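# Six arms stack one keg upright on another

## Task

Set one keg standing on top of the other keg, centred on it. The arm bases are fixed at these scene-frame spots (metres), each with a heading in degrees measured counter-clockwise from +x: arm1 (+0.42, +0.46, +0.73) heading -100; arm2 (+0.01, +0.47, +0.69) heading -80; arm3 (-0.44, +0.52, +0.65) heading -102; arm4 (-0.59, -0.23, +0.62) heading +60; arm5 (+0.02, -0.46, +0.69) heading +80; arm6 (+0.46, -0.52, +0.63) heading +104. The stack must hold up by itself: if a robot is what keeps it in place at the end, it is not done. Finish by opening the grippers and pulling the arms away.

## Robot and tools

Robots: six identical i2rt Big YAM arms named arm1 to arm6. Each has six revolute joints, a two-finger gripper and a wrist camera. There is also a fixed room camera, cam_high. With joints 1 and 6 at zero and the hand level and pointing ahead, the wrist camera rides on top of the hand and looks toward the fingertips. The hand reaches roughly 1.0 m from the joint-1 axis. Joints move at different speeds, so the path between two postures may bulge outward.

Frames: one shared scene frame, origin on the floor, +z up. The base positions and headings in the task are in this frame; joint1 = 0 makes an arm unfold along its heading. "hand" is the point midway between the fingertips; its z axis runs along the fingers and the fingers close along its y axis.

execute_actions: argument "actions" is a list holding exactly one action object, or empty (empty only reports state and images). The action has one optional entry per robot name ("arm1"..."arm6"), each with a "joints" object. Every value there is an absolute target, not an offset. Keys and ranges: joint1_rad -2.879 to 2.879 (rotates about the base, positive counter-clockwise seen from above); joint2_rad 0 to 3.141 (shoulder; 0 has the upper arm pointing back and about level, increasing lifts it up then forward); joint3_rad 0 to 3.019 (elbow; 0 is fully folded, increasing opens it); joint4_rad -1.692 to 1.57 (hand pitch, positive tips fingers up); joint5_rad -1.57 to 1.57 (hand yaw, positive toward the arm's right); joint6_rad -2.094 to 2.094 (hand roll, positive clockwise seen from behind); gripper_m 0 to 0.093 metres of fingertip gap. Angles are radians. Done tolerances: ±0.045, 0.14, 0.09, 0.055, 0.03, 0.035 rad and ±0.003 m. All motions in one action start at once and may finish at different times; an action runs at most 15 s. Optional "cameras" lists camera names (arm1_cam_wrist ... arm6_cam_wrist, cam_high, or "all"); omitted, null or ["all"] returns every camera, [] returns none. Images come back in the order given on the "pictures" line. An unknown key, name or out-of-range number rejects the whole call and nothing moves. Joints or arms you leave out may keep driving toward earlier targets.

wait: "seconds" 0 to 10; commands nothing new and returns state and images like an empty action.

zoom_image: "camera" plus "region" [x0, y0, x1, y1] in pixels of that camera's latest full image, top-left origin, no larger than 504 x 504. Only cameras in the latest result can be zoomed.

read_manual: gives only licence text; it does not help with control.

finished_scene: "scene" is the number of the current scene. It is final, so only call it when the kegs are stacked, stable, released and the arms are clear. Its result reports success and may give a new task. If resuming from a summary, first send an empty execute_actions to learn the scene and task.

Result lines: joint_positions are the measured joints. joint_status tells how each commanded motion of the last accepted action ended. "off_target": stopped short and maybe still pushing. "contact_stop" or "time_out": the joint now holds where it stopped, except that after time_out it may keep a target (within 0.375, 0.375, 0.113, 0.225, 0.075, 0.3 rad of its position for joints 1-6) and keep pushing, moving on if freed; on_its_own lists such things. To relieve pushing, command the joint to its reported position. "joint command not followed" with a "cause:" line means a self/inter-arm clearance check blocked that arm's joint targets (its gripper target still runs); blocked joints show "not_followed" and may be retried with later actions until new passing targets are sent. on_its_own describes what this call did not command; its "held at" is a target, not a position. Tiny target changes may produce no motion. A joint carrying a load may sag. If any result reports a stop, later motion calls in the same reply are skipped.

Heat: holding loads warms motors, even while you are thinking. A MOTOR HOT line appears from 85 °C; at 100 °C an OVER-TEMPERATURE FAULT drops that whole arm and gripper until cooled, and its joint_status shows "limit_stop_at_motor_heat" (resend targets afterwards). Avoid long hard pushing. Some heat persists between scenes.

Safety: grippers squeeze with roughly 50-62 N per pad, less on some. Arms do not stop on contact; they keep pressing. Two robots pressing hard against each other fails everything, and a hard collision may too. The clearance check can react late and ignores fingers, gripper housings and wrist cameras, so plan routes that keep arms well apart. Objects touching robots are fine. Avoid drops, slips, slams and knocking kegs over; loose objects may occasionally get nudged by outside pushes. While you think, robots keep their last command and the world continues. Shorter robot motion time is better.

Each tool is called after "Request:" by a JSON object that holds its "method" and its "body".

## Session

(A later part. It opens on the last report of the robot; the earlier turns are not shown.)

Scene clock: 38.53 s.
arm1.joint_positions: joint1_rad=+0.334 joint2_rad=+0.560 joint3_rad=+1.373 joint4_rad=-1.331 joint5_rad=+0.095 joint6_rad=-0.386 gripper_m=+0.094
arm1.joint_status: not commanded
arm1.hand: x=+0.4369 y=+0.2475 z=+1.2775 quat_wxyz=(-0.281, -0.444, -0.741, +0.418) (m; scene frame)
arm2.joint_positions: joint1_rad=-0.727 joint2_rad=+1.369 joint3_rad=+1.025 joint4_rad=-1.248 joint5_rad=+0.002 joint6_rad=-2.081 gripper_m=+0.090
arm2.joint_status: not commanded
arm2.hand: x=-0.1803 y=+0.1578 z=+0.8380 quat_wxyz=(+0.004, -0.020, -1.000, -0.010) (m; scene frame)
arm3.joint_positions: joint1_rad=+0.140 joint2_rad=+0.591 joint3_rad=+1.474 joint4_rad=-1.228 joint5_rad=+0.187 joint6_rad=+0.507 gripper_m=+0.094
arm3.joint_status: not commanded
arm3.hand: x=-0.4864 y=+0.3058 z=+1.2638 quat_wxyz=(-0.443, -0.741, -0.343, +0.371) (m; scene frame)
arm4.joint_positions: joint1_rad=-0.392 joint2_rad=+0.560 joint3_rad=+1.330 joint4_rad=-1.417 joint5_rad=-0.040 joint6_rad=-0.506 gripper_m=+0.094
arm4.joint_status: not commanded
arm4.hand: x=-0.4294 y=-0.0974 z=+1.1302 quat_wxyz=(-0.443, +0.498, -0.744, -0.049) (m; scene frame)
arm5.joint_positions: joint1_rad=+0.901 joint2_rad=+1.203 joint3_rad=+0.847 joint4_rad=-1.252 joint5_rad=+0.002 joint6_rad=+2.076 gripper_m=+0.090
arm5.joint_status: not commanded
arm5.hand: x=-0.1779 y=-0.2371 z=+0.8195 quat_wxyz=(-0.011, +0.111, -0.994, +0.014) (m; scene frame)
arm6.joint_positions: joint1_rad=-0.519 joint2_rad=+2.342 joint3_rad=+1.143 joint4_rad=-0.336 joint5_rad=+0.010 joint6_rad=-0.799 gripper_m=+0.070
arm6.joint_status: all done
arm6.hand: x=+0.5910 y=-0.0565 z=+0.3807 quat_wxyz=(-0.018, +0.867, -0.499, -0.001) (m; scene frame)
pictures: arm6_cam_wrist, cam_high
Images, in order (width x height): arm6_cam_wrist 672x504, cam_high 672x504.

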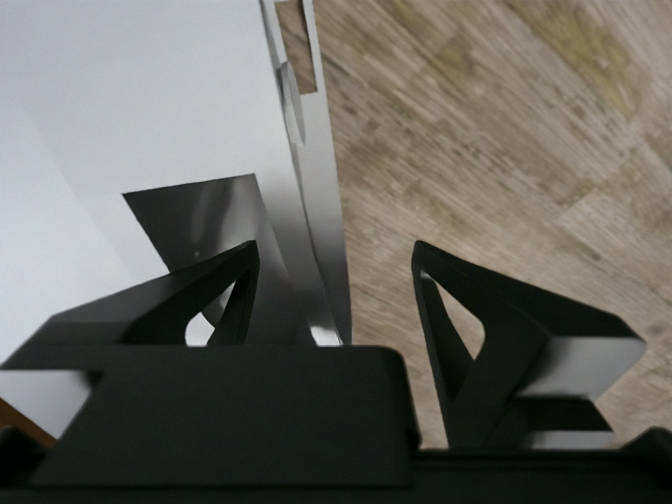

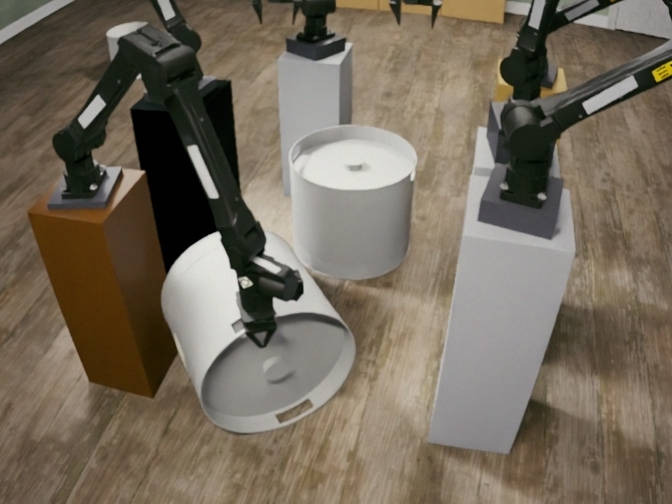

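Request:
{"method": "execute_actions", "body": {"actions": [{"arm6":{"joints":{"gripper_m":0.0}}}], "cameras": []}}

Request:
{"method": "execute_actions", "body": {"actions": [{"arm6":{"joints":{"joint1_rad":-0.367,"joint2_rad":1.8,"joint3_rad":0.96,"joint4_rad":-0.59,"joint6_rad":-0.65}}}], "cameras": ["cam_high"]}}

Scene clock: 39.90 s.
arm1.joint_positions: joint1_rad=+0.334 joint2_rad=+0.560 joint3_rad=+1.373 joint4_rad=-1.331 joint5_rad=+0.095 joint6_rad=-0.386 gripper_m=+0.094
arm1.joint_status: not commanded
arm1.hand: x=+0.4369 y=+0.2475 z=+1.2775 quat_wxyz=(-0.281, -0.444, -0.741, +0.418) (m; scene frame)
arm2.joint_positions: joint1_rad=-0.727 joint2_rad=+1.369 joint3_rad=+1.025 joint4_rad=-1.248 joint5_rad=+0.002 joint6_rad=-2.081 gripper_m=+0.090
arm2.joint_status: not commanded
arm2.hand: x=-0.1803 y=+0.1578 z=+0.8380 quat_wxyz=(+0.004, -0.020, -1.000, -0.010) (m; scene frame)
arm3.joint_positions: joint1_rad=+0.140 joint2_rad=+0.591 joint3_rad=+1.474 joint4_rad=-1.228 joint5_rad=+0.187 joint6_rad=+0.507 gripper_m=+0.094
arm3.joint_status: not commanded
arm3.hand: x=-0.4864 y=+0.3058 z=+1.2638 quat_wxyz=(-0.443, -0.741, -0.343, +0.371) (m; scene frame)
arm4.joint_positions: joint1_rad=-0.392 joint2_rad=+0.560 joint3_rad=+1.330 joint4_rad=-1.417 joint5_rad=-0.040 joint6_rad=-0.506 gripper_m=+0.094
arm4.joint_status: not commanded
arm4.hand: x=-0.4294 y=-0.0974 z=+1.1302 quat_wxyz=(-0.443, +0.498, -0.744, -0.049) (m; scene frame)
arm5.joint_positions: joint1_rad=+0.901 joint2_rad=+1.203 joint3_rad=+0.847 joint4_rad=-1.252 joint5_rad=+0.002 joint6_rad=+2.076 gripper_m=+0.090
arm5.joint_status: not commanded
arm5.hand: x=-0.1779 y=-0.2371 z=+0.8195 quat_wxyz=(-0.011, +0.111, -0.994, +0.014) (m; scene frame)
arm6.joint_positions: joint1_rad=-0.507 joint2_rad=+2.347 joint3_rad=+1.138 joint4_rad=-0.334 joint5_rad=+0.009 joint6_rad=-0.897 gripper_m=+0.008
arm6.joint_status: gripper_m off_target (ended at +0.008, target +0.000)
arm6.hand: x=+0.5842 y=-0.0588 z=+0.3778 quat_wxyz=(-0.014, +0.893, -0.450, +0.001) (m; scene frame)
pictures: none
No camera images: the call's "cameras" was empty. Leave "cameras" out to get every camera's image.

Scene clock: 42.50 s.
arm1.joint_positions: joint1_rad=+0.334 joint2_rad=+0.560 joint3_rad=+1.373 joint4_rad=-1.331 joint5_rad=+0.095 joint6_rad=-0.386 gripper_m=+0.094
arm1.joint_status: not commanded
arm1.hand: x=+0.4369 y=+0.2475 z=+1.2775 quat_wxyz=(-0.281, -0.444, -0.741, +0.418) (m; scene frame)
arm2.joint_positions: joint1_rad=-0.727 joint2_rad=+1.369 joint3_rad=+1.025 joint4_rad=-1.248 joint5_rad=+0.002 joint6_rad=-2.081 gripper_m=+0.090
arm2.joint_status: not commanded
arm2.hand: x=-0.1803 y=+0.1578 z=+0.8380 quat_wxyz=(+0.004, -0.020, -1.000, -0.010) (m; scene frame)
arm3.joint_positions: joint1_rad=+0.140 joint2_rad=+0.591 joint3_rad=+1.474 joint4_rad=-1.228 joint5_rad=+0.187 joint6_rad=+0.507 gripper_m=+0.094
arm3.joint_status: not commanded
arm3.hand: x=-0.4864 y=+0.3058 z=+1.2638 quat_wxyz=(-0.443, -0.741, -0.343, +0.371) (m; scene frame)
arm4.joint_positions: joint1_rad=-0.392 joint2_rad=+0.560 joint3_rad=+1.330 joint4_rad=-1.417 joint5_rad=-0.040 joint6_rad=-0.506 gripper_m=+0.094
arm4.joint_status: not commanded
arm4.hand: x=-0.4294 y=-0.0974 z=+1.1302 quat_wxyz=(-0.443, +0.498, -0.744, -0.049) (m; scene frame)
arm5.joint_positions: joint1_rad=+0.901 joint2_rad=+1.203 joint3_rad=+0.847 joint4_rad=-1.252 joint5_rad=+0.002 joint6_rad=+2.076 gripper_m=+0.090
arm5.joint_status: not commanded
arm5.hand: x=-0.1779 y=-0.2371 z=+0.8195 quat_wxyz=(-0.011, +0.111, -0.994, +0.014) (m; scene frame)
arm6.joint_positions: joint1_rad=-0.352 joint2_rad=+2.007 joint3_rad=+0.884 joint4_rad=-0.553 joint5_rad=-0.012 joint6_rad=-0.613 gripper_m=+0.008
arm6.joint_status: joint2_rad time_out (moved -0.341 of -0.547); joint6_rad time_out (moved +0.285 of +0.247); the others done
arm6.on_its_own: joint2_rad reads +2.007 and still pushes toward +1.800 since a time_out; joint6_rad reads -0.613 and still pushes toward -0.650 since a time_out
arm6.hand: x=+0.4982 y=-0.1386 z=+0.4843 quat_wxyz=(+0.050, +0.861, -0.506, +0.015) (m; scene frame)
pictures: cam_high
Images, in order (width x height): cam_high 672x504.

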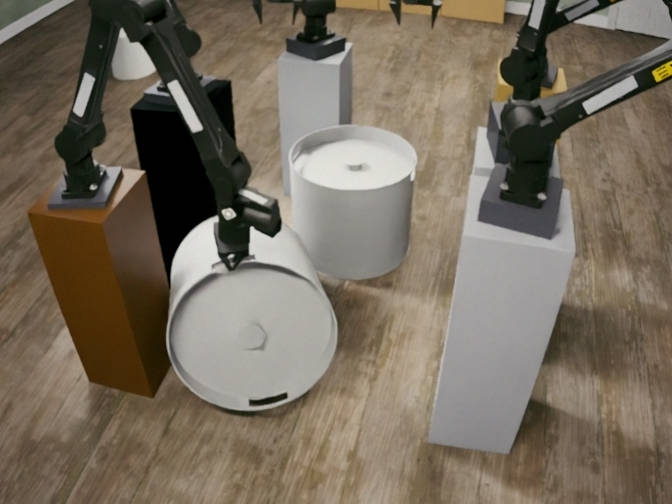

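Request:
{"method": "execute_actions", "body": {"actions": [{"arm6":{"joints":{"joint1_rad":-0.508,"joint2_rad":1.85,"joint3_rad":1.4,"joint4_rad":-0.8,"joint6_rad":-0.75}}}], "cameras": ["cam_high"]}}

Scene clock: 44.77 s.
arm1.joint_positions: joint1_rad=+0.334 joint2_rad=+0.560 joint3_rad=+1.373 joint4_rad=-1.331 joint5_rad=+0.095 joint6_rad=-0.386 gripper_m=+0.094
arm1.joint_status: not commanded
arm1.hand: x=+0.4369 y=+0.2475 z=+1.2775 quat_wxyz=(-0.281, -0.444, -0.741, +0.418) (m; scene frame)
arm2.joint_positions: joint1_rad=-0.727 joint2_rad=+1.369 joint3_rad=+1.025 joint4_rad=-1.248 joint5_rad=+0.002 joint6_rad=-2.081 gripper_m=+0.090
arm2.joint_status: not commanded
arm2.hand: x=-0.1803 y=+0.1578 z=+0.8380 quat_wxyz=(+0.004, -0.020, -1.000, -0.010) (m; scene frame)
arm3.joint_positions: joint1_rad=+0.140 joint2_rad=+0.591 joint3_rad=+1.474 joint4_rad=-1.228 joint5_rad=+0.187 joint6_rad=+0.507 gripper_m=+0.094
arm3.joint_status: not commanded
arm3.hand: x=-0.4864 y=+0.3058 z=+1.2638 quat_wxyz=(-0.443, -0.741, -0.343, +0.371) (m; scene frame)
arm4.joint_positions: joint1_rad=-0.392 joint2_rad=+0.560 joint3_rad=+1.330 joint4_rad=-1.417 joint5_rad=-0.040 joint6_rad=-0.506 gripper_m=+0.094
arm4.joint_status: not commanded
arm4.hand: x=-0.4294 y=-0.0974 z=+1.1302 quat_wxyz=(-0.443, +0.498, -0.744, -0.049) (m; scene frame)
arm5.joint_positions: joint1_rad=+0.901 joint2_rad=+1.203 joint3_rad=+0.847 joint4_rad=-1.252 joint5_rad=+0.002 joint6_rad=+2.076 gripper_m=+0.090
arm5.joint_status: not commanded
arm5.hand: x=-0.1779 y=-0.2371 z=+0.8195 quat_wxyz=(-0.011, +0.111, -0.994, +0.014) (m; scene frame)
arm6.joint_positions: joint1_rad=-0.506 joint2_rad=+1.850 joint3_rad=+1.386 joint4_rad=-0.788 joint5_rad=-0.003 joint6_rad=-0.742 gripper_m=+0.000
arm6.joint_status: all done
arm6.on_its_own: gripper_m moved -0.008 to your old target +0.000
arm6.hand: x=+0.6159 y=+0.0699 z=+0.6994 quat_wxyz=(-0.152, +0.845, -0.511, -0.047) (m; scene frame)
pictures: cam_high
Images, in order (width x height): cam_high 672x504.

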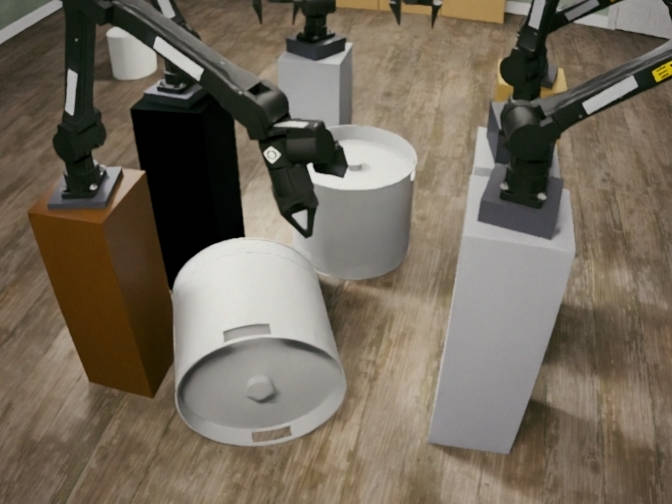

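Request:
{"method": "execute_actions", "body": {"actions": [{"arm6":{"joints":{"joint1_rad":-0.593,"joint2_rad":2.164,"joint3_rad":1.075,"joint4_rad":-0.475,"joint6_rad":-0.66,"gripper_m":0.07}}}], "cameras": ["cam_high","arm6_cam_wrist"]}}

Scene clock: 46.97 s.
arm1.joint_positions: joint1_rad=+0.334 joint2_rad=+0.560 joint3_rad=+1.373 joint4_rad=-1.331 joint5_rad=+0.095 joint6_rad=-0.386 gripper_m=+0.094
arm1.joint_status: not commanded
arm1.hand: x=+0.4369 y=+0.2475 z=+1.2775 quat_wxyz=(-0.281, -0.444, -0.741, +0.418) (m; scene frame)
arm2.joint_positions: joint1_rad=-0.727 joint2_rad=+1.369 joint3_rad=+1.025 joint4_rad=-1.248 joint5_rad=+0.002 joint6_rad=-2.081 gripper_m=+0.090
arm2.joint_status: not commanded
arm2.hand: x=-0.1803 y=+0.1578 z=+0.8380 quat_wxyz=(+0.004, -0.020, -1.000, -0.010) (m; scene frame)
arm3.joint_positions: joint1_rad=+0.140 joint2_rad=+0.591 joint3_rad=+1.474 joint4_rad=-1.228 joint5_rad=+0.187 joint6_rad=+0.507 gripper_m=+0.094
arm3.joint_status: not commanded
arm3.hand: x=-0.4864 y=+0.3058 z=+1.2638 quat_wxyz=(-0.443, -0.741, -0.343, +0.371) (m; scene frame)
arm4.joint_positions: joint1_rad=-0.392 joint2_rad=+0.560 joint3_rad=+1.330 joint4_rad=-1.417 joint5_rad=-0.040 joint6_rad=-0.506 gripper_m=+0.094
arm4.joint_status: not commanded
arm4.hand: x=-0.4294 y=-0.0974 z=+1.1302 quat_wxyz=(-0.443, +0.498, -0.744, -0.049) (m; scene frame)
arm5.joint_positions: joint1_rad=+0.901 joint2_rad=+1.203 joint3_rad=+0.847 joint4_rad=-1.252 joint5_rad=+0.002 joint6_rad=+2.076 gripper_m=+0.090
arm5.joint_status: not commanded
arm5.hand: x=-0.1779 y=-0.2371 z=+0.8195 quat_wxyz=(-0.011, +0.111, -0.994, +0.014) (m; scene frame)
arm6.joint_positions: joint1_rad=-0.601 joint2_rad=+2.156 joint3_rad=+1.058 joint4_rad=-0.490 joint5_rad=-0.002 joint6_rad=-0.669 gripper_m=+0.070
arm6.joint_status: all done
arm6.hand: x=+0.6183 y=-0.0911 z=+0.4504 quat_wxyz=(+0.009, +0.809, -0.588, +0.000) (m; scene frame)
pictures: arm6_cam_wrist, cam_high
Images, in order (width x height): arm6_cam_wrist 672x504, cam_high 672x504.

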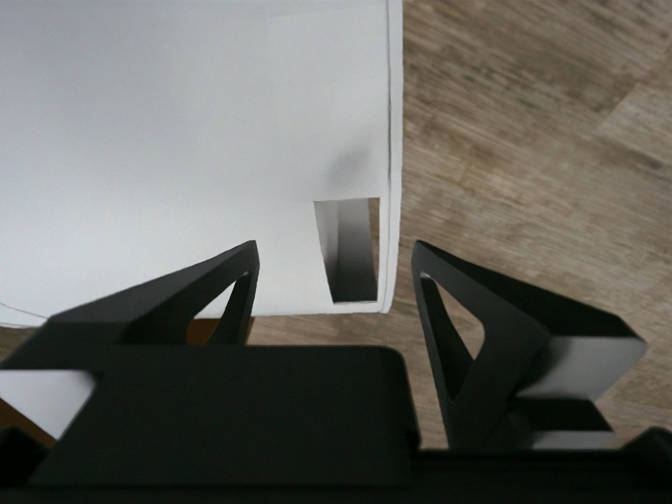

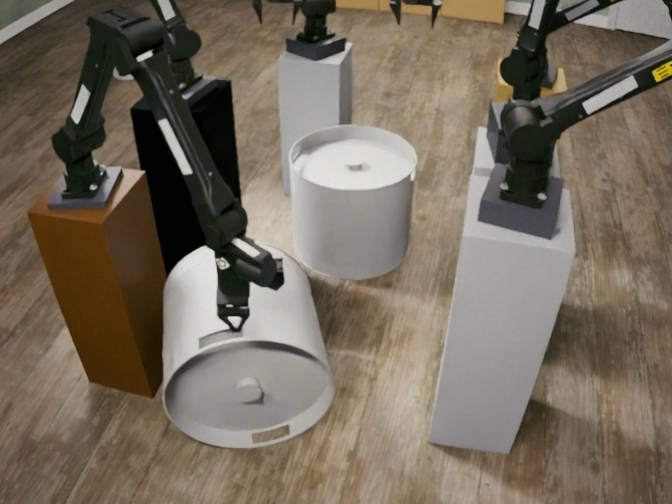

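Request:
{"method": "execute_actions", "body": {"actions": [{"arm6":{"joints":{"joint1_rad":-0.73,"joint2_rad":2.143,"joint3_rad":1.03,"joint4_rad":-0.445,"joint6_rad":-0.8}}}], "cameras": ["arm6_cam_wrist"]}}

Request:
{"method": "execute_actions", "body": {"actions": [{"arm6":{"joints":{"joint2_rad":2.375,"joint3_rad":1.093,"joint4_rad":-0.285}}}], "cameras": ["arm6_cam_wrist","cam_high"]}}

Scene clock: 48.30 s.
arm1.joint_positions: joint1_rad=+0.334 joint2_rad=+0.560 joint3_rad=+1.373 joint4_rad=-1.331 joint5_rad=+0.095 joint6_rad=-0.386 gripper_m=+0.094
arm1.joint_status: not commanded
arm1.hand: x=+0.4369 y=+0.2475 z=+1.2775 quat_wxyz=(-0.281, -0.444, -0.741, +0.418) (m; scene frame)
arm2.joint_positions: joint1_rad=-0.727 joint2_rad=+1.369 joint3_rad=+1.025 joint4_rad=-1.248 joint5_rad=+0.002 joint6_rad=-2.081 gripper_m=+0.090
arm2.joint_status: not commanded
arm2.hand: x=-0.1803 y=+0.1578 z=+0.8380 quat_wxyz=(+0.004, -0.020, -1.000, -0.010) (m; scene frame)
arm3.joint_positions: joint1_rad=+0.140 joint2_rad=+0.591 joint3_rad=+1.474 joint4_rad=-1.228 joint5_rad=+0.187 joint6_rad=+0.507 gripper_m=+0.094
arm3.joint_status: not commanded
arm3.hand: x=-0.4864 y=+0.3058 z=+1.2638 quat_wxyz=(-0.443, -0.741, -0.343, +0.371) (m; scene frame)
arm4.joint_positions: joint1_rad=-0.392 joint2_rad=+0.560 joint3_rad=+1.330 joint4_rad=-1.417 joint5_rad=-0.040 joint6_rad=-0.506 gripper_m=+0.094
arm4.joint_status: not commanded
arm4.hand: x=-0.4294 y=-0.0974 z=+1.1302 quat_wxyz=(-0.443, +0.498, -0.744, -0.049) (m; scene frame)
arm5.joint_positions: joint1_rad=+0.901 joint2_rad=+1.203 joint3_rad=+0.847 joint4_rad=-1.252 joint5_rad=+0.002 joint6_rad=+2.076 gripper_m=+0.090
arm5.joint_status: not commanded
arm5.hand: x=-0.1779 y=-0.2371 z=+0.8195 quat_wxyz=(-0.011, +0.111, -0.994, +0.014) (m; scene frame)
arm6.joint_positions: joint1_rad=-0.738 joint2_rad=+2.148 joint3_rad=+1.037 joint4_rad=-0.464 joint5_rad=-0.002 joint6_rad=-0.791 gripper_m=+0.070
arm6.joint_status: all done
arm6.hand: x=+0.6735 y=-0.1195 z=+0.4503 quat_wxyz=(+0.002, +0.805, -0.593, -0.002) (m; scene frame)
pictures: arm6_cam_wrist
Images, in order (width x height): arm6_cam_wrist 672x504.

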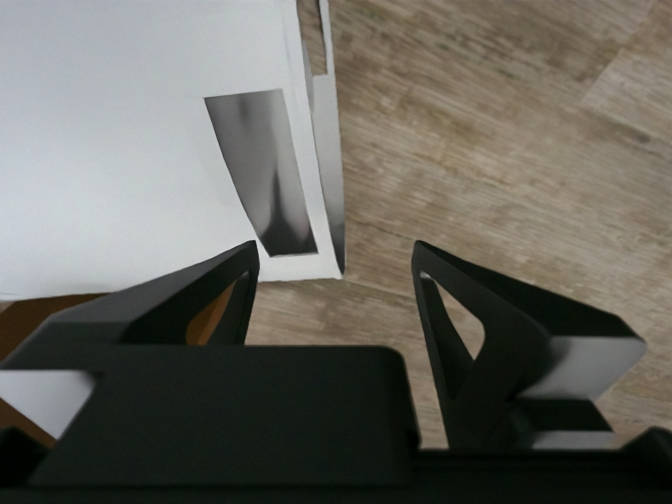

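Scene clock: 49.20 s.
arm1.joint_positions: joint1_rad=+0.334 joint2_rad=+0.560 joint3_rad=+1.373 joint4_rad=-1.331 joint5_rad=+0.095 joint6_rad=-0.386 gripper_m=+0.094
arm1.joint_status: not commanded
arm1.hand: x=+0.4369 y=+0.2475 z=+1.2775 quat_wxyz=(-0.281, -0.444, -0.741, +0.418) (m; scene frame)
arm2.joint_positions: joint1_rad=-0.727 joint2_rad=+1.369 joint3_rad=+1.025 joint4_rad=-1.248 joint5_rad=+0.002 joint6_rad=-2.081 gripper_m=+0.090
arm2.joint_status: not commanded
arm2.hand: x=-0.1803 y=+0.1578 z=+0.8380 quat_wxyz=(+0.004, -0.020, -1.000, -0.010) (m; scene frame)
arm3.joint_positions: joint1_rad=+0.140 joint2_rad=+0.591 joint3_rad=+1.474 joint4_rad=-1.228 joint5_rad=+0.187 joint6_rad=+0.507 gripper_m=+0.094
arm3.joint_status: not commanded
arm3.hand: x=-0.4864 y=+0.3058 z=+1.2638 quat_wxyz=(-0.443, -0.741, -0.343, +0.371) (m; scene frame)
arm4.joint_positions: joint1_rad=-0.392 joint2_rad=+0.560 joint3_rad=+1.330 joint4_rad=-1.417 joint5_rad=-0.040 joint6_rad=-0.506 gripper_m=+0.094
arm4.joint_status: not commanded
arm4.hand: x=-0.4294 y=-0.0974 z=+1.1302 quat_wxyz=(-0.443, +0.498, -0.744, -0.049) (m; scene frame)
arm5.joint_positions: joint1_rad=+0.901 joint2_rad=+1.203 joint3_rad=+0.847 joint4_rad=-1.252 joint5_rad=+0.002 joint6_rad=+2.076 gripper_m=+0.090
arm5.joint_status: not commanded
arm5.hand: x=-0.1779 y=-0.2371 z=+0.8195 quat_wxyz=(-0.011, +0.111, -0.994, +0.014) (m; scene frame)
arm6.joint_positions: joint1_rad=-0.734 joint2_rad=+2.248 joint3_rad=+1.093 joint4_rad=-0.335 joint5_rad=-0.019 joint6_rad=-0.797 gripper_m=+0.070
arm6.joint_status: all done
arm6.hand: x=+0.6842 y=-0.0889 z=+0.4161 quat_wxyz=(-0.038, +0.807, -0.588, -0.016) (m; scene frame)
pictures: arm6_cam_wrist, cam_high
Images, in order (width x height): arm6_cam_wrist 672x504, cam_high 672x504.

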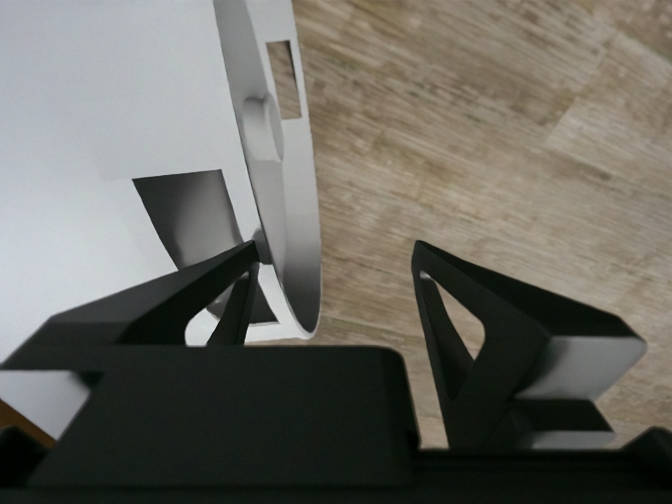

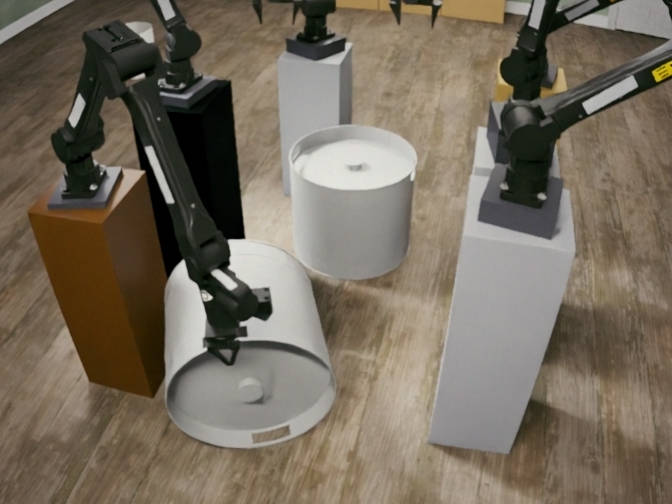

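Finger is on the bar; open wider so it drops into the hole.

Request:
{"method": "execute_actions", "body": {"actions": [{"arm6":{"joints":{"gripper_m":0.093,"joint1_rad":-0.70}}}], "cameras": ["arm6_cam_wrist"]}}

Scene clock: 50.00 s.
arm1.joint_positions: joint1_rad=+0.334 joint2_rad=+0.560 joint3_rad=+1.373 joint4_rad=-1.331 joint5_rad=+0.095 joint6_rad=-0.386 gripper_m=+0.094
arm1.joint_status: not commanded
arm1.hand: x=+0.4369 y=+0.2475 z=+1.2775 quat_wxyz=(-0.281, -0.444, -0.741, +0.418) (m; scene frame)
arm2.joint_positions: joint1_rad=-0.727 joint2_rad=+1.369 joint3_rad=+1.025 joint4_rad=-1.248 joint5_rad=+0.002 joint6_rad=-2.081 gripper_m=+0.090
arm2.joint_status: not commanded
arm2.hand: x=-0.1803 y=+0.1578 z=+0.8380 quat_wxyz=(+0.004, -0.020, -1.000, -0.010) (m; scene frame)
arm3.joint_positions: joint1_rad=+0.140 joint2_rad=+0.591 joint3_rad=+1.474 joint4_rad=-1.228 joint5_rad=+0.187 joint6_rad=+0.507 gripper_m=+0.094
arm3.joint_status: not commanded
arm3.hand: x=-0.4864 y=+0.3058 z=+1.2638 quat_wxyz=(-0.443, -0.741, -0.343, +0.371) (m; scene frame)
arm4.joint_positions: joint1_rad=-0.392 joint2_rad=+0.560 joint3_rad=+1.330 joint4_rad=-1.417 joint5_rad=-0.040 joint6_rad=-0.506 gripper_m=+0.094
arm4.joint_status: not commanded
arm4.hand: x=-0.4294 y=-0.0974 z=+1.1302 quat_wxyz=(-0.443, +0.498, -0.744, -0.049) (m; scene frame)
arm5.joint_positions: joint1_rad=+0.901 joint2_rad=+1.203 joint3_rad=+0.847 joint4_rad=-1.252 joint5_rad=+0.002 joint6_rad=+2.076 gripper_m=+0.090
arm5.joint_status: not commanded
arm5.hand: x=-0.1779 y=-0.2371 z=+0.8195 quat_wxyz=(-0.011, +0.111, -0.994, +0.014) (m; scene frame)
arm6.joint_positions: joint1_rad=-0.719 joint2_rad=+2.252 joint3_rad=+1.115 joint4_rad=-0.313 joint5_rad=-0.009 joint6_rad=-0.800 gripper_m=+0.093
arm6.joint_status: all done
arm6.hand: x=+0.6876 y=-0.0709 z=+0.4190 quat_wxyz=(-0.059, +0.812, -0.581, -0.014) (m; scene frame)
pictures: arm6_cam_wrist
Images, in order (width x height): arm6_cam_wrist 672x504.

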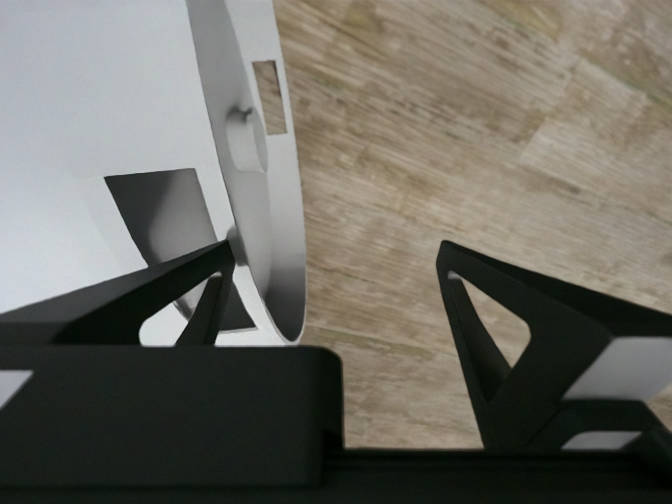

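Request:
{"method": "execute_actions", "body": {"actions": [{"arm6":{"joints":{"joint2_rad":2.143,"joint3_rad":1.03,"joint4_rad":-0.445}}}], "cameras": ["arm6_cam_wrist"]}}

Request:
{"method": "execute_actions", "body": {"actions": [{"arm6":{"joints":{"joint2_rad":2.26,"joint3_rad":1.06,"joint4_rad":-0.365}}}], "cameras": []}}

Request:
{"method": "execute_actions", "body": {"actions": [{"arm6":{"joints":{"joint2_rad":2.375,"joint3_rad":1.093,"joint4_rad":-0.285}}}], "cameras": ["arm6_cam_wrist","cam_high"]}}

Scene clock: 51.27 s.
arm1.joint_positions: joint1_rad=+0.334 joint2_rad=+0.560 joint3_rad=+1.373 joint4_rad=-1.331 joint5_rad=+0.095 joint6_rad=-0.386 gripper_m=+0.094
arm1.joint_status: not commanded
arm1.hand: x=+0.4369 y=+0.2475 z=+1.2775 quat_wxyz=(-0.281, -0.444, -0.741, +0.418) (m; scene frame)
arm2.joint_positions: joint1_rad=-0.727 joint2_rad=+1.369 joint3_rad=+1.025 joint4_rad=-1.248 joint5_rad=+0.002 joint6_rad=-2.081 gripper_m=+0.090
arm2.joint_status: not commanded
arm2.hand: x=-0.1803 y=+0.1578 z=+0.8380 quat_wxyz=(+0.004, -0.020, -1.000, -0.010) (m; scene frame)
arm3.joint_positions: joint1_rad=+0.140 joint2_rad=+0.591 joint3_rad=+1.474 joint4_rad=-1.228 joint5_rad=+0.187 joint6_rad=+0.507 gripper_m=+0.094
arm3.joint_status: not commanded
arm3.hand: x=-0.4864 y=+0.3058 z=+1.2638 quat_wxyz=(-0.443, -0.741, -0.343, +0.371) (m; scene frame)
arm4.joint_positions: joint1_rad=-0.392 joint2_rad=+0.560 joint3_rad=+1.330 joint4_rad=-1.417 joint5_rad=-0.040 joint6_rad=-0.506 gripper_m=+0.094
arm4.joint_status: not commanded
arm4.hand: x=-0.4294 y=-0.0974 z=+1.1302 quat_wxyz=(-0.443, +0.498, -0.744, -0.049) (m; scene frame)
arm5.joint_positions: joint1_rad=+0.901 joint2_rad=+1.203 joint3_rad=+0.847 joint4_rad=-1.252 joint5_rad=+0.002 joint6_rad=+2.076 gripper_m=+0.090
arm5.joint_status: not commanded
arm5.hand: x=-0.1779 y=-0.2371 z=+0.8195 quat_wxyz=(-0.011, +0.111, -0.994, +0.014) (m; scene frame)
arm6.joint_positions: joint1_rad=-0.707 joint2_rad=+2.130 joint3_rad=+1.031 joint4_rad=-0.428 joint5_rad=+0.003 joint6_rad=-0.800 gripper_m=+0.093
arm6.joint_status: all done
arm6.hand: x=+0.6670 y=-0.1039 z=+0.4573 quat_wxyz=(-0.022, +0.816, -0.577, -0.003) (m; scene frame)
pictures: arm6_cam_wrist
Images, in order (width x height): arm6_cam_wrist 672x504.

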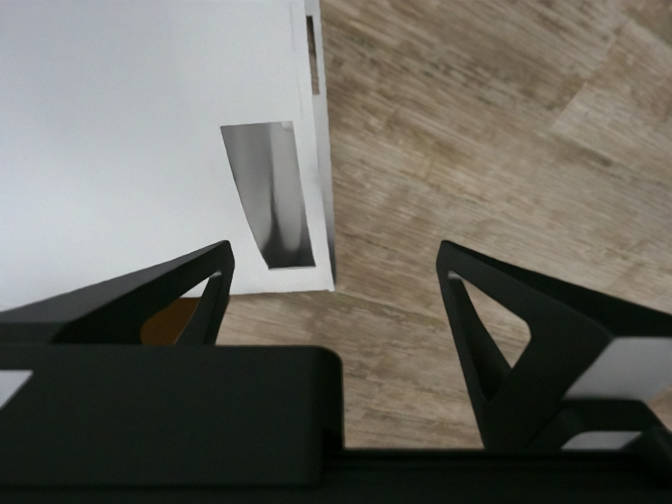

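Scene clock: 52.17 s.
arm1.joint_positions: joint1_rad=+0.334 joint2_rad=+0.560 joint3_rad=+1.373 joint4_rad=-1.331 joint5_rad=+0.095 joint6_rad=-0.386 gripper_m=+0.094
arm1.joint_status: not commanded
arm1.hand: x=+0.4369 y=+0.2475 z=+1.2775 quat_wxyz=(-0.281, -0.444, -0.741, +0.418) (m; scene frame)
arm2.joint_positions: joint1_rad=-0.727 joint2_rad=+1.369 joint3_rad=+1.025 joint4_rad=-1.248 joint5_rad=+0.002 joint6_rad=-2.081 gripper_m=+0.090
arm2.joint_status: not commanded
arm2.hand: x=-0.1803 y=+0.1578 z=+0.8380 quat_wxyz=(+0.004, -0.020, -1.000, -0.010) (m; scene frame)
arm3.joint_positions: joint1_rad=+0.140 joint2_rad=+0.591 joint3_rad=+1.474 joint4_rad=-1.228 joint5_rad=+0.187 joint6_rad=+0.507 gripper_m=+0.094
arm3.joint_status: not commanded
arm3.hand: x=-0.4864 y=+0.3058 z=+1.2638 quat_wxyz=(-0.443, -0.741, -0.343, +0.371) (m; scene frame)
arm4.joint_positions: joint1_rad=-0.392 joint2_rad=+0.560 joint3_rad=+1.330 joint4_rad=-1.417 joint5_rad=-0.040 joint6_rad=-0.506 gripper_m=+0.094
arm4.joint_status: not commanded
arm4.hand: x=-0.4294 y=-0.0974 z=+1.1302 quat_wxyz=(-0.443, +0.498, -0.744, -0.049) (m; scene frame)
arm5.joint_positions: joint1_rad=+0.901 joint2_rad=+1.203 joint3_rad=+0.847 joint4_rad=-1.252 joint5_rad=+0.002 joint6_rad=+2.076 gripper_m=+0.090
arm5.joint_status: not commanded
arm5.hand: x=-0.1779 y=-0.2371 z=+0.8195 quat_wxyz=(-0.011, +0.111, -0.994, +0.014) (m; scene frame)
arm6.joint_positions: joint1_rad=-0.710 joint2_rad=+2.233 joint3_rad=+1.045 joint4_rad=-0.385 joint5_rad=-0.001 joint6_rad=-0.801 gripper_m=+0.093
arm6.joint_status: all done
arm6.hand: x=+0.6610 y=-0.1167 z=+0.4149 quat_wxyz=(+0.001, +0.816, -0.578, -0.001) (m; scene frame)
pictures: none
No camera images: the call's "cameras" was empty. Leave "cameras" out to get every camera's image.

Scene clock: 54.03 s.
arm1.joint_positions: joint1_rad=+0.334 joint2_rad=+0.560 joint3_rad=+1.373 joint4_rad=-1.331 joint5_rad=+0.095 joint6_rad=-0.386 gripper_m=+0.094
arm1.joint_status: not commanded
arm1.hand: x=+0.4369 y=+0.2475 z=+1.2775 quat_wxyz=(-0.281, -0.444, -0.741, +0.418) (m; scene frame)
arm2.joint_positions: joint1_rad=-0.727 joint2_rad=+1.369 joint3_rad=+1.025 joint4_rad=-1.248 joint5_rad=+0.002 joint6_rad=-2.081 gripper_m=+0.090
arm2.joint_status: not commanded
arm2.hand: x=-0.1803 y=+0.1578 z=+0.8380 quat_wxyz=(+0.004, -0.020, -1.000, -0.010) (m; scene frame)
arm3.joint_positions: joint1_rad=+0.140 joint2_rad=+0.591 joint3_rad=+1.474 joint4_rad=-1.228 joint5_rad=+0.187 joint6_rad=+0.507 gripper_m=+0.094
arm3.joint_status: not commanded
arm3.hand: x=-0.4864 y=+0.3058 z=+1.2638 quat_wxyz=(-0.443, -0.741, -0.343, +0.371) (m; scene frame)
arm4.joint_positions: joint1_rad=-0.392 joint2_rad=+0.560 joint3_rad=+1.330 joint4_rad=-1.417 joint5_rad=-0.040 joint6_rad=-0.506 gripper_m=+0.094
arm4.joint_status: not commanded
arm4.hand: x=-0.4294 y=-0.0974 z=+1.1302 quat_wxyz=(-0.443, +0.498, -0.744, -0.049) (m; scene frame)
arm5.joint_positions: joint1_rad=+0.901 joint2_rad=+1.203 joint3_rad=+0.847 joint4_rad=-1.252 joint5_rad=+0.002 joint6_rad=+2.076 gripper_m=+0.090
arm5.joint_status: not commanded
arm5.hand: x=-0.1779 y=-0.2371 z=+0.8195 quat_wxyz=(-0.011, +0.111, -0.994, +0.014) (m; scene frame)
arm6.joint_positions: joint1_rad=-0.701 joint2_rad=+2.245 joint3_rad=+1.064 joint4_rad=-0.380 joint5_rad=-0.032 joint6_rad=-0.808 gripper_m=+0.093
arm6.joint_status: joint4_rad time_out (moved +0.004 of +0.100); the others done
arm6.on_its_own: joint4_rad reads -0.380 and still pushes toward -0.285 since a time_out
arm6.hand: x=+0.6562 y=-0.1049 z=+0.4127 quat_wxyz=(-0.003, +0.821, -0.571, -0.017) (m; scene frame)
pictures: arm6_cam_wrist, cam_high
Images, in order (width x height): arm6_cam_wrist 672x504, cam_high 672x504.

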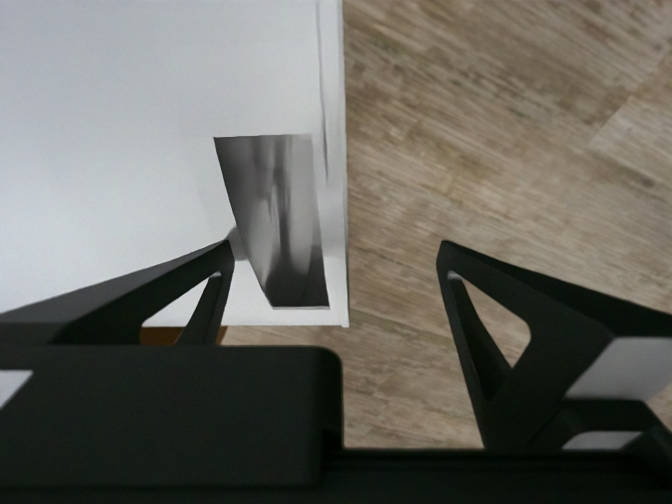

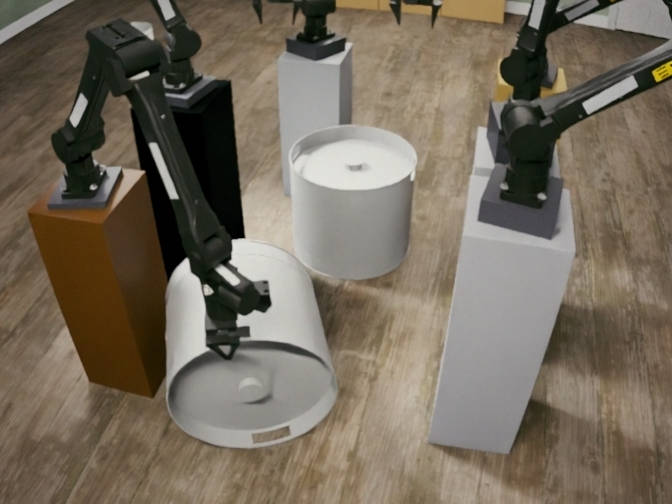

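Now too wide. Ease off, narrow to 0.045, descend.

Request:
{"method": "execute_actions", "body": {"actions": [{"arm6":{"joints":{"joint2_rad":2.2,"joint3_rad":1.045,"joint4_rad":-0.4}}}], "cameras": []}}

Request:
{"method": "execute_actions", "body": {"actions": [{"arm6":{"joints":{"gripper_m":0.05}}}], "cameras": ["arm6_cam_wrist"]}}

Request:
{"method": "execute_actions", "body": {"actions": [{"arm6":{"joints":{"joint2_rad":2.375,"joint3_rad":1.093,"joint4_rad":-0.285}}}], "cameras": ["arm6_cam_wrist","cam_high"]}}

Scene clock: 55.13 s.
arm1.joint_positions: joint1_rad=+0.334 joint2_rad=+0.560 joint3_rad=+1.373 joint4_rad=-1.331 joint5_rad=+0.095 joint6_rad=-0.386 gripper_m=+0.094
arm1.joint_status: not commanded
arm1.hand: x=+0.4369 y=+0.2475 z=+1.2775 quat_wxyz=(-0.281, -0.444, -0.741, +0.418) (m; scene frame)
arm2.joint_positions: joint1_rad=-0.727 joint2_rad=+1.369 joint3_rad=+1.025 joint4_rad=-1.248 joint5_rad=+0.002 joint6_rad=-2.081 gripper_m=+0.090
arm2.joint_status: not commanded
arm2.hand: x=-0.1803 y=+0.1578 z=+0.8380 quat_wxyz=(+0.004, -0.020, -1.000, -0.010) (m; scene frame)
arm3.joint_positions: joint1_rad=+0.140 joint2_rad=+0.591 joint3_rad=+1.474 joint4_rad=-1.228 joint5_rad=+0.187 joint6_rad=+0.507 gripper_m=+0.094
arm3.joint_status: not commanded
arm3.hand: x=-0.4864 y=+0.3058 z=+1.2638 quat_wxyz=(-0.443, -0.741, -0.343, +0.371) (m; scene frame)
arm4.joint_positions: joint1_rad=-0.392 joint2_rad=+0.560 joint3_rad=+1.330 joint4_rad=-1.417 joint5_rad=-0.040 joint6_rad=-0.506 gripper_m=+0.094
arm4.joint_status: not commanded
arm4.hand: x=-0.4294 y=-0.0974 z=+1.1302 quat_wxyz=(-0.443, +0.498, -0.744, -0.049) (m; scene frame)
arm5.joint_positions: joint1_rad=+0.901 joint2_rad=+1.203 joint3_rad=+0.847 joint4_rad=-1.252 joint5_rad=+0.002 joint6_rad=+2.076 gripper_m=+0.090
arm5.joint_status: not commanded
arm5.hand: x=-0.1779 y=-0.2371 z=+0.8195 quat_wxyz=(-0.011, +0.111, -0.994, +0.014) (m; scene frame)
arm6.joint_positions: joint1_rad=-0.701 joint2_rad=+2.200 joint3_rad=+1.048 joint4_rad=-0.384 joint5_rad=-0.004 joint6_rad=-0.808 gripper_m=+0.093
arm6.joint_status: all done
arm6.hand: x=+0.6624 y=-0.1030 z=+0.4296 quat_wxyz=(-0.017, +0.821, -0.571, -0.006) (m; scene frame)
pictures: none
No camera images: the call's "cameras" was empty. Leave "cameras" out to get every camera's image.

Scene clock: 55.70 s.
arm1.joint_positions: joint1_rad=+0.334 joint2_rad=+0.560 joint3_rad=+1.373 joint4_rad=-1.331 joint5_rad=+0.095 joint6_rad=-0.386 gripper_m=+0.094
arm1.joint_status: not commanded
arm1.hand: x=+0.4369 y=+0.2475 z=+1.2775 quat_wxyz=(-0.281, -0.444, -0.741, +0.418) (m; scene frame)
arm2.joint_positions: joint1_rad=-0.727 joint2_rad=+1.369 joint3_rad=+1.025 joint4_rad=-1.248 joint5_rad=+0.002 joint6_rad=-2.081 gripper_m=+0.090
arm2.joint_status: not commanded
arm2.hand: x=-0.1803 y=+0.1578 z=+0.8380 quat_wxyz=(+0.004, -0.020, -1.000, -0.010) (m; scene frame)
arm3.joint_positions: joint1_rad=+0.140 joint2_rad=+0.591 joint3_rad=+1.474 joint4_rad=-1.228 joint5_rad=+0.187 joint6_rad=+0.507 gripper_m=+0.094
arm3.joint_status: not commanded
arm3.hand: x=-0.4864 y=+0.3058 z=+1.2638 quat_wxyz=(-0.443, -0.741, -0.343, +0.371) (m; scene frame)
arm4.joint_positions: joint1_rad=-0.392 joint2_rad=+0.560 joint3_rad=+1.330 joint4_rad=-1.417 joint5_rad=-0.040 joint6_rad=-0.506 gripper_m=+0.094
arm4.joint_status: not commanded
arm4.hand: x=-0.4294 y=-0.0974 z=+1.1302 quat_wxyz=(-0.443, +0.498, -0.744, -0.049) (m; scene frame)
arm5.joint_positions: joint1_rad=+0.901 joint2_rad=+1.203 joint3_rad=+0.847 joint4_rad=-1.252 joint5_rad=+0.002 joint6_rad=+2.076 gripper_m=+0.090
arm5.joint_status: not commanded
arm5.hand: x=-0.1779 y=-0.2371 z=+0.8195 quat_wxyz=(-0.011, +0.111, -0.994, +0.014) (m; scene frame)
arm6.joint_positions: joint1_rad=-0.701 joint2_rad=+2.200 joint3_rad=+1.048 joint4_rad=-0.384 joint5_rad=-0.004 joint6_rad=-0.808 gripper_m=+0.050
arm6.joint_status: all done
arm6.hand: x=+0.6624 y=-0.1030 z=+0.4296 quat_wxyz=(-0.017, +0.821, -0.571, -0.006) (m; scene frame)
pictures: arm6_cam_wrist
Images, in order (width x height): arm6_cam_wrist 672x504.

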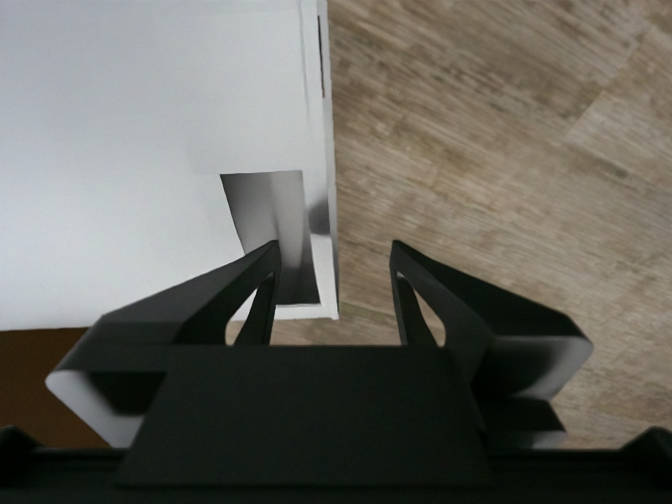

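Scene clock: 56.57 s.
arm1.joint_positions: joint1_rad=+0.334 joint2_rad=+0.560 joint3_rad=+1.373 joint4_rad=-1.331 joint5_rad=+0.095 joint6_rad=-0.386 gripper_m=+0.094
arm1.joint_status: not commanded
arm1.hand: x=+0.4369 y=+0.2475 z=+1.2775 quat_wxyz=(-0.281, -0.444, -0.741, +0.418) (m; scene frame)
arm2.joint_positions: joint1_rad=-0.727 joint2_rad=+1.369 joint3_rad=+1.025 joint4_rad=-1.248 joint5_rad=+0.002 joint6_rad=-2.081 gripper_m=+0.090
arm2.joint_status: not commanded
arm2.hand: x=-0.1803 y=+0.1578 z=+0.8380 quat_wxyz=(+0.004, -0.020, -1.000, -0.010) (m; scene frame)
arm3.joint_positions: joint1_rad=+0.140 joint2_rad=+0.591 joint3_rad=+1.474 joint4_rad=-1.228 joint5_rad=+0.187 joint6_rad=+0.507 gripper_m=+0.094
arm3.joint_status: not commanded
arm3.hand: x=-0.4864 y=+0.3058 z=+1.2638 quat_wxyz=(-0.443, -0.741, -0.343, +0.371) (m; scene frame)
arm4.joint_positions: joint1_rad=-0.392 joint2_rad=+0.560 joint3_rad=+1.330 joint4_rad=-1.417 joint5_rad=-0.040 joint6_rad=-0.506 gripper_m=+0.094
arm4.joint_status: not commanded
arm4.hand: x=-0.4294 y=-0.0974 z=+1.1302 quat_wxyz=(-0.443, +0.498, -0.744, -0.049) (m; scene frame)
arm5.joint_positions: joint1_rad=+0.901 joint2_rad=+1.203 joint3_rad=+0.847 joint4_rad=-1.252 joint5_rad=+0.002 joint6_rad=+2.076 gripper_m=+0.090
arm5.joint_status: not commanded
arm5.hand: x=-0.1779 y=-0.2371 z=+0.8195 quat_wxyz=(-0.011, +0.111, -0.994, +0.014) (m; scene frame)
arm6.joint_positions: joint1_rad=-0.707 joint2_rad=+2.367 joint3_rad=+1.094 joint4_rad=-0.294 joint5_rad=+0.004 joint6_rad=-0.804 gripper_m=+0.050
arm6.joint_status: all done
arm6.hand: x=+0.6614 y=-0.1142 z=+0.3635 quat_wxyz=(-0.002, +0.818, -0.575, +0.001) (m; scene frame)
pictures: arm6_cam_wrist, cam_high
Images, in order (width x height): arm6_cam_wrist 672x504, cam_high 672x504.

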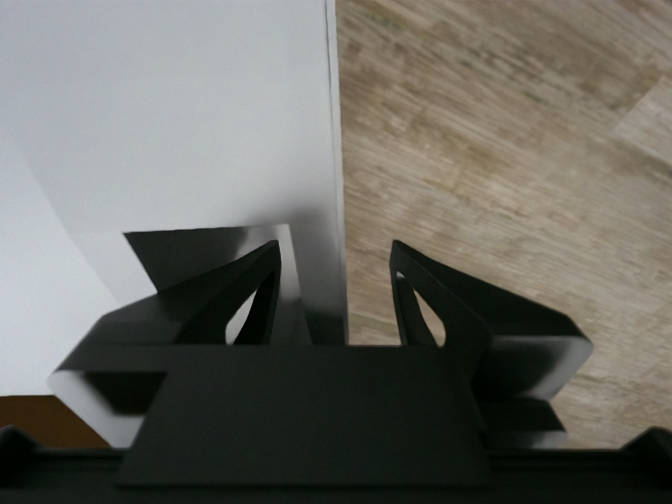

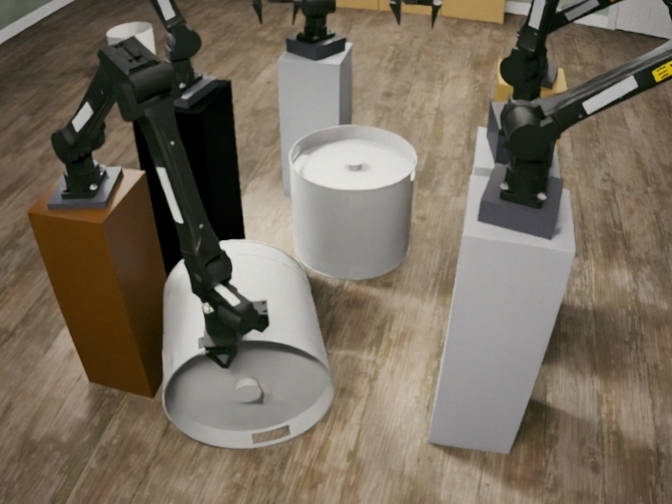

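Request:
{"method": "execute_actions", "body": {"actions": [{"arm6":{"joints":{"gripper_m":0.0}}}], "cameras": []}}

Request:
{"method": "execute_actions", "body": {"actions": [{"arm6":{"joints":{"joint1_rad":-0.876,"joint2_rad":2.45,"joint3_rad":1.81,"joint4_rad":-0.79,"joint6_rad":-1.0}}}], "cameras": ["cam_high"]}}

Scene clock: 57.63 s.
arm1.joint_positions: joint1_rad=+0.334 joint2_rad=+0.560 joint3_rad=+1.373 joint4_rad=-1.331 joint5_rad=+0.095 joint6_rad=-0.386 gripper_m=+0.094
arm1.joint_status: not commanded
arm1.hand: x=+0.4369 y=+0.2475 z=+1.2775 quat_wxyz=(-0.281, -0.444, -0.741, +0.418) (m; scene frame)
arm2.joint_positions: joint1_rad=-0.727 joint2_rad=+1.369 joint3_rad=+1.025 joint4_rad=-1.248 joint5_rad=+0.002 joint6_rad=-2.081 gripper_m=+0.090
arm2.joint_status: not commanded
arm2.hand: x=-0.1803 y=+0.1578 z=+0.8380 quat_wxyz=(+0.004, -0.020, -1.000, -0.010) (m; scene frame)
arm3.joint_positions: joint1_rad=+0.140 joint2_rad=+0.591 joint3_rad=+1.474 joint4_rad=-1.228 joint5_rad=+0.187 joint6_rad=+0.507 gripper_m=+0.094
arm3.joint_status: not commanded
arm3.hand: x=-0.4864 y=+0.3058 z=+1.2638 quat_wxyz=(-0.443, -0.741, -0.343, +0.371) (m; scene frame)
arm4.joint_positions: joint1_rad=-0.392 joint2_rad=+0.560 joint3_rad=+1.330 joint4_rad=-1.417 joint5_rad=-0.040 joint6_rad=-0.506 gripper_m=+0.094
arm4.joint_status: not commanded
arm4.hand: x=-0.4294 y=-0.0974 z=+1.1302 quat_wxyz=(-0.443, +0.498, -0.744, -0.049) (m; scene frame)
arm5.joint_positions: joint1_rad=+0.901 joint2_rad=+1.203 joint3_rad=+0.847 joint4_rad=-1.252 joint5_rad=+0.002 joint6_rad=+2.076 gripper_m=+0.090
arm5.joint_status: not commanded
arm5.hand: x=-0.1779 y=-0.2371 z=+0.8195 quat_wxyz=(-0.011, +0.111, -0.994, +0.014) (m; scene frame)
arm6.joint_positions: joint1_rad=-0.703 joint2_rad=+2.367 joint3_rad=+1.091 joint4_rad=-0.294 joint5_rad=+0.005 joint6_rad=-0.857 gripper_m=+0.005
arm6.joint_status: gripper_m off_target (ended at +0.005, target +0.000)
arm6.hand: x=+0.6594 y=-0.1148 z=+0.3633 quat_wxyz=(-0.001, +0.834, -0.552, +0.001) (m; scene frame)
pictures: none
No camera images: the call's "cameras" was empty. Leave "cameras" out to get every camera's image.

Scene clock: 60.37 s.
arm1.joint_positions: joint1_rad=+0.334 joint2_rad=+0.560 joint3_rad=+1.373 joint4_rad=-1.331 joint5_rad=+0.095 joint6_rad=-0.386 gripper_m=+0.094
arm1.joint_status: not commanded
arm1.hand: x=+0.4369 y=+0.2475 z=+1.2775 quat_wxyz=(-0.281, -0.444, -0.741, +0.418) (m; scene frame)
arm2.joint_positions: joint1_rad=-0.727 joint2_rad=+1.369 joint3_rad=+1.025 joint4_rad=-1.248 joint5_rad=+0.002 joint6_rad=-2.081 gripper_m=+0.090
arm2.joint_status: not commanded
arm2.hand: x=-0.1803 y=+0.1578 z=+0.8380 quat_wxyz=(+0.004, -0.020, -1.000, -0.010) (m; scene frame)
arm3.joint_positions: joint1_rad=+0.140 joint2_rad=+0.591 joint3_rad=+1.474 joint4_rad=-1.228 joint5_rad=+0.187 joint6_rad=+0.507 gripper_m=+0.094
arm3.joint_status: not commanded
arm3.hand: x=-0.4864 y=+0.3058 z=+1.2638 quat_wxyz=(-0.443, -0.741, -0.343, +0.371) (m; scene frame)
arm4.joint_positions: joint1_rad=-0.392 joint2_rad=+0.560 joint3_rad=+1.330 joint4_rad=-1.417 joint5_rad=-0.040 joint6_rad=-0.506 gripper_m=+0.094
arm4.joint_status: not commanded
arm4.hand: x=-0.4294 y=-0.0974 z=+1.1302 quat_wxyz=(-0.443, +0.498, -0.744, -0.049) (m; scene frame)
arm5.joint_positions: joint1_rad=+0.901 joint2_rad=+1.203 joint3_rad=+0.847 joint4_rad=-1.252 joint5_rad=+0.002 joint6_rad=+2.076 gripper_m=+0.090
arm5.joint_status: not commanded
arm5.hand: x=-0.1779 y=-0.2371 z=+0.8195 quat_wxyz=(-0.011, +0.111, -0.994, +0.014) (m; scene frame)
arm6.joint_positions: joint1_rad=-0.753 joint2_rad=+2.541 joint3_rad=+1.597 joint4_rad=-0.913 joint5_rad=-0.039 joint6_rad=-1.036 gripper_m=+0.005
arm6.joint_status: joint1_rad time_out (moved -0.050 of -0.173); joint3_rad time_out (moved +0.506 of +0.719); joint4_rad time_out (moved -0.620 of -0.496); joint6_rad time_out (moved -0.179 of -0.143); the others done
arm6.on_its_own: joint1_rad reads -0.753 and still pushes toward -0.876 since a time_out; joint3_rad reads +1.597 and still pushes toward +1.712 since a time_out (your +1.810 is given up); joint4_rad reads -0.913 and still pushes toward -0.790 since a time_out; joint6_rad reads -1.036 and still pushes toward -1.000 since a time_out
arm6.hand: x=+0.7095 y=-0.0552 z=+0.3712 quat_wxyz=(+0.143, +0.857, -0.494, -0.018) (m; scene frame)
pictures: cam_high
Images, in order (width x height): cam_high 672x504.

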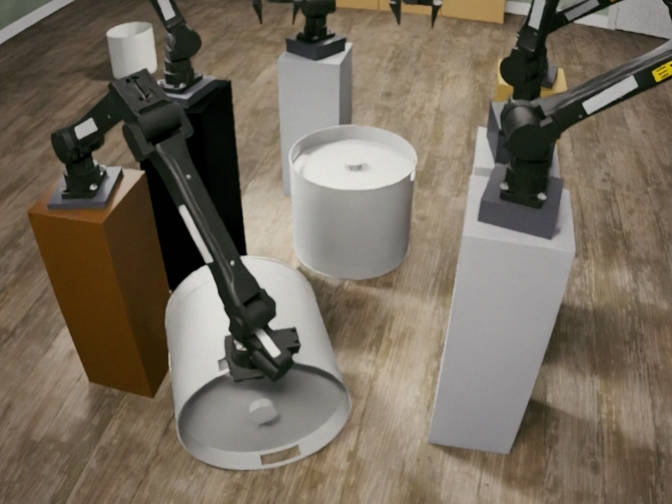

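Request:
{"method": "execute_actions", "body": {"actions": [{"arm6":{"joints":{"joint1_rad":-1.1,"joint2_rad":2.45,"joint3_rad":1.81,"joint4_rad":-0.79,"joint6_rad":-1.2}}}], "cameras": ["cam_high"]}}

Scene clock: 62.93 s.
arm1.joint_positions: joint1_rad=+0.334 joint2_rad=+0.560 joint3_rad=+1.373 joint4_rad=-1.331 joint5_rad=+0.095 joint6_rad=-0.386 gripper_m=+0.094
arm1.joint_status: not commanded
arm1.hand: x=+0.4369 y=+0.2475 z=+1.2775 quat_wxyz=(-0.281, -0.444, -0.741, +0.418) (m; scene frame)
arm2.joint_positions: joint1_rad=-0.727 joint2_rad=+1.369 joint3_rad=+1.025 joint4_rad=-1.248 joint5_rad=+0.002 joint6_rad=-2.081 gripper_m=+0.090
arm2.joint_status: not commanded
arm2.hand: x=-0.1803 y=+0.1578 z=+0.8380 quat_wxyz=(+0.004, -0.020, -1.000, -0.010) (m; scene frame)
arm3.joint_positions: joint1_rad=+0.140 joint2_rad=+0.591 joint3_rad=+1.474 joint4_rad=-1.228 joint5_rad=+0.187 joint6_rad=+0.507 gripper_m=+0.094
arm3.joint_status: not commanded
arm3.hand: x=-0.4864 y=+0.3058 z=+1.2638 quat_wxyz=(-0.443, -0.741, -0.343, +0.371) (m; scene frame)
arm4.joint_positions: joint1_rad=-0.392 joint2_rad=+0.560 joint3_rad=+1.330 joint4_rad=-1.417 joint5_rad=-0.040 joint6_rad=-0.506 gripper_m=+0.094
arm4.joint_status: not commanded
arm4.hand: x=-0.4294 y=-0.0974 z=+1.1302 quat_wxyz=(-0.443, +0.498, -0.744, -0.049) (m; scene frame)
arm5.joint_positions: joint1_rad=+0.901 joint2_rad=+1.203 joint3_rad=+0.847 joint4_rad=-1.252 joint5_rad=+0.002 joint6_rad=+2.076 gripper_m=+0.090
arm5.joint_status: not commanded
arm5.hand: x=-0.1779 y=-0.2371 z=+0.8195 quat_wxyz=(-0.011, +0.111, -0.994, +0.014) (m; scene frame)
arm6.joint_positions: joint1_rad=-1.020 joint2_rad=+2.567 joint3_rad=+1.613 joint4_rad=-0.868 joint5_rad=-0.048 joint6_rad=-1.342 gripper_m=+0.006
arm6.joint_status: joint1_rad time_out (moved -0.267 of -0.347); joint3_rad time_out (moved +0.016 of +0.213); joint4_rad time_out (moved +0.045 of +0.123); joint6_rad time_out (moved -0.306 of -0.164); the others done
arm6.on_its_own: joint1_rad reads -1.020 and still pushes toward -1.100 since a time_out; joint3_rad reads +1.613 and still pushes toward +1.726 since a time_out; joint4_rad reads -0.868 and still pushes toward -0.790 since a time_out; joint6_rad reads -1.342 and still pushes toward -1.200 since a time_out
arm6.hand: x=+0.8282 y=-0.1301 z=+0.3571 quat_wxyz=(+0.114, +0.869, -0.478, -0.057) (m; scene frame)
pictures: cam_high
Images, in order (width x height): cam_high 672x504.

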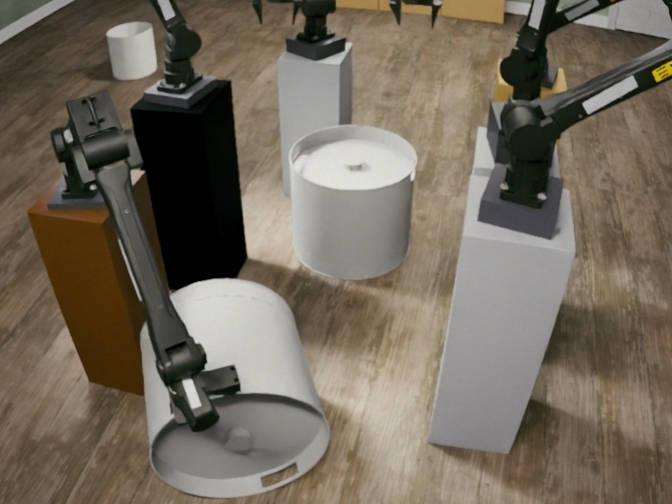

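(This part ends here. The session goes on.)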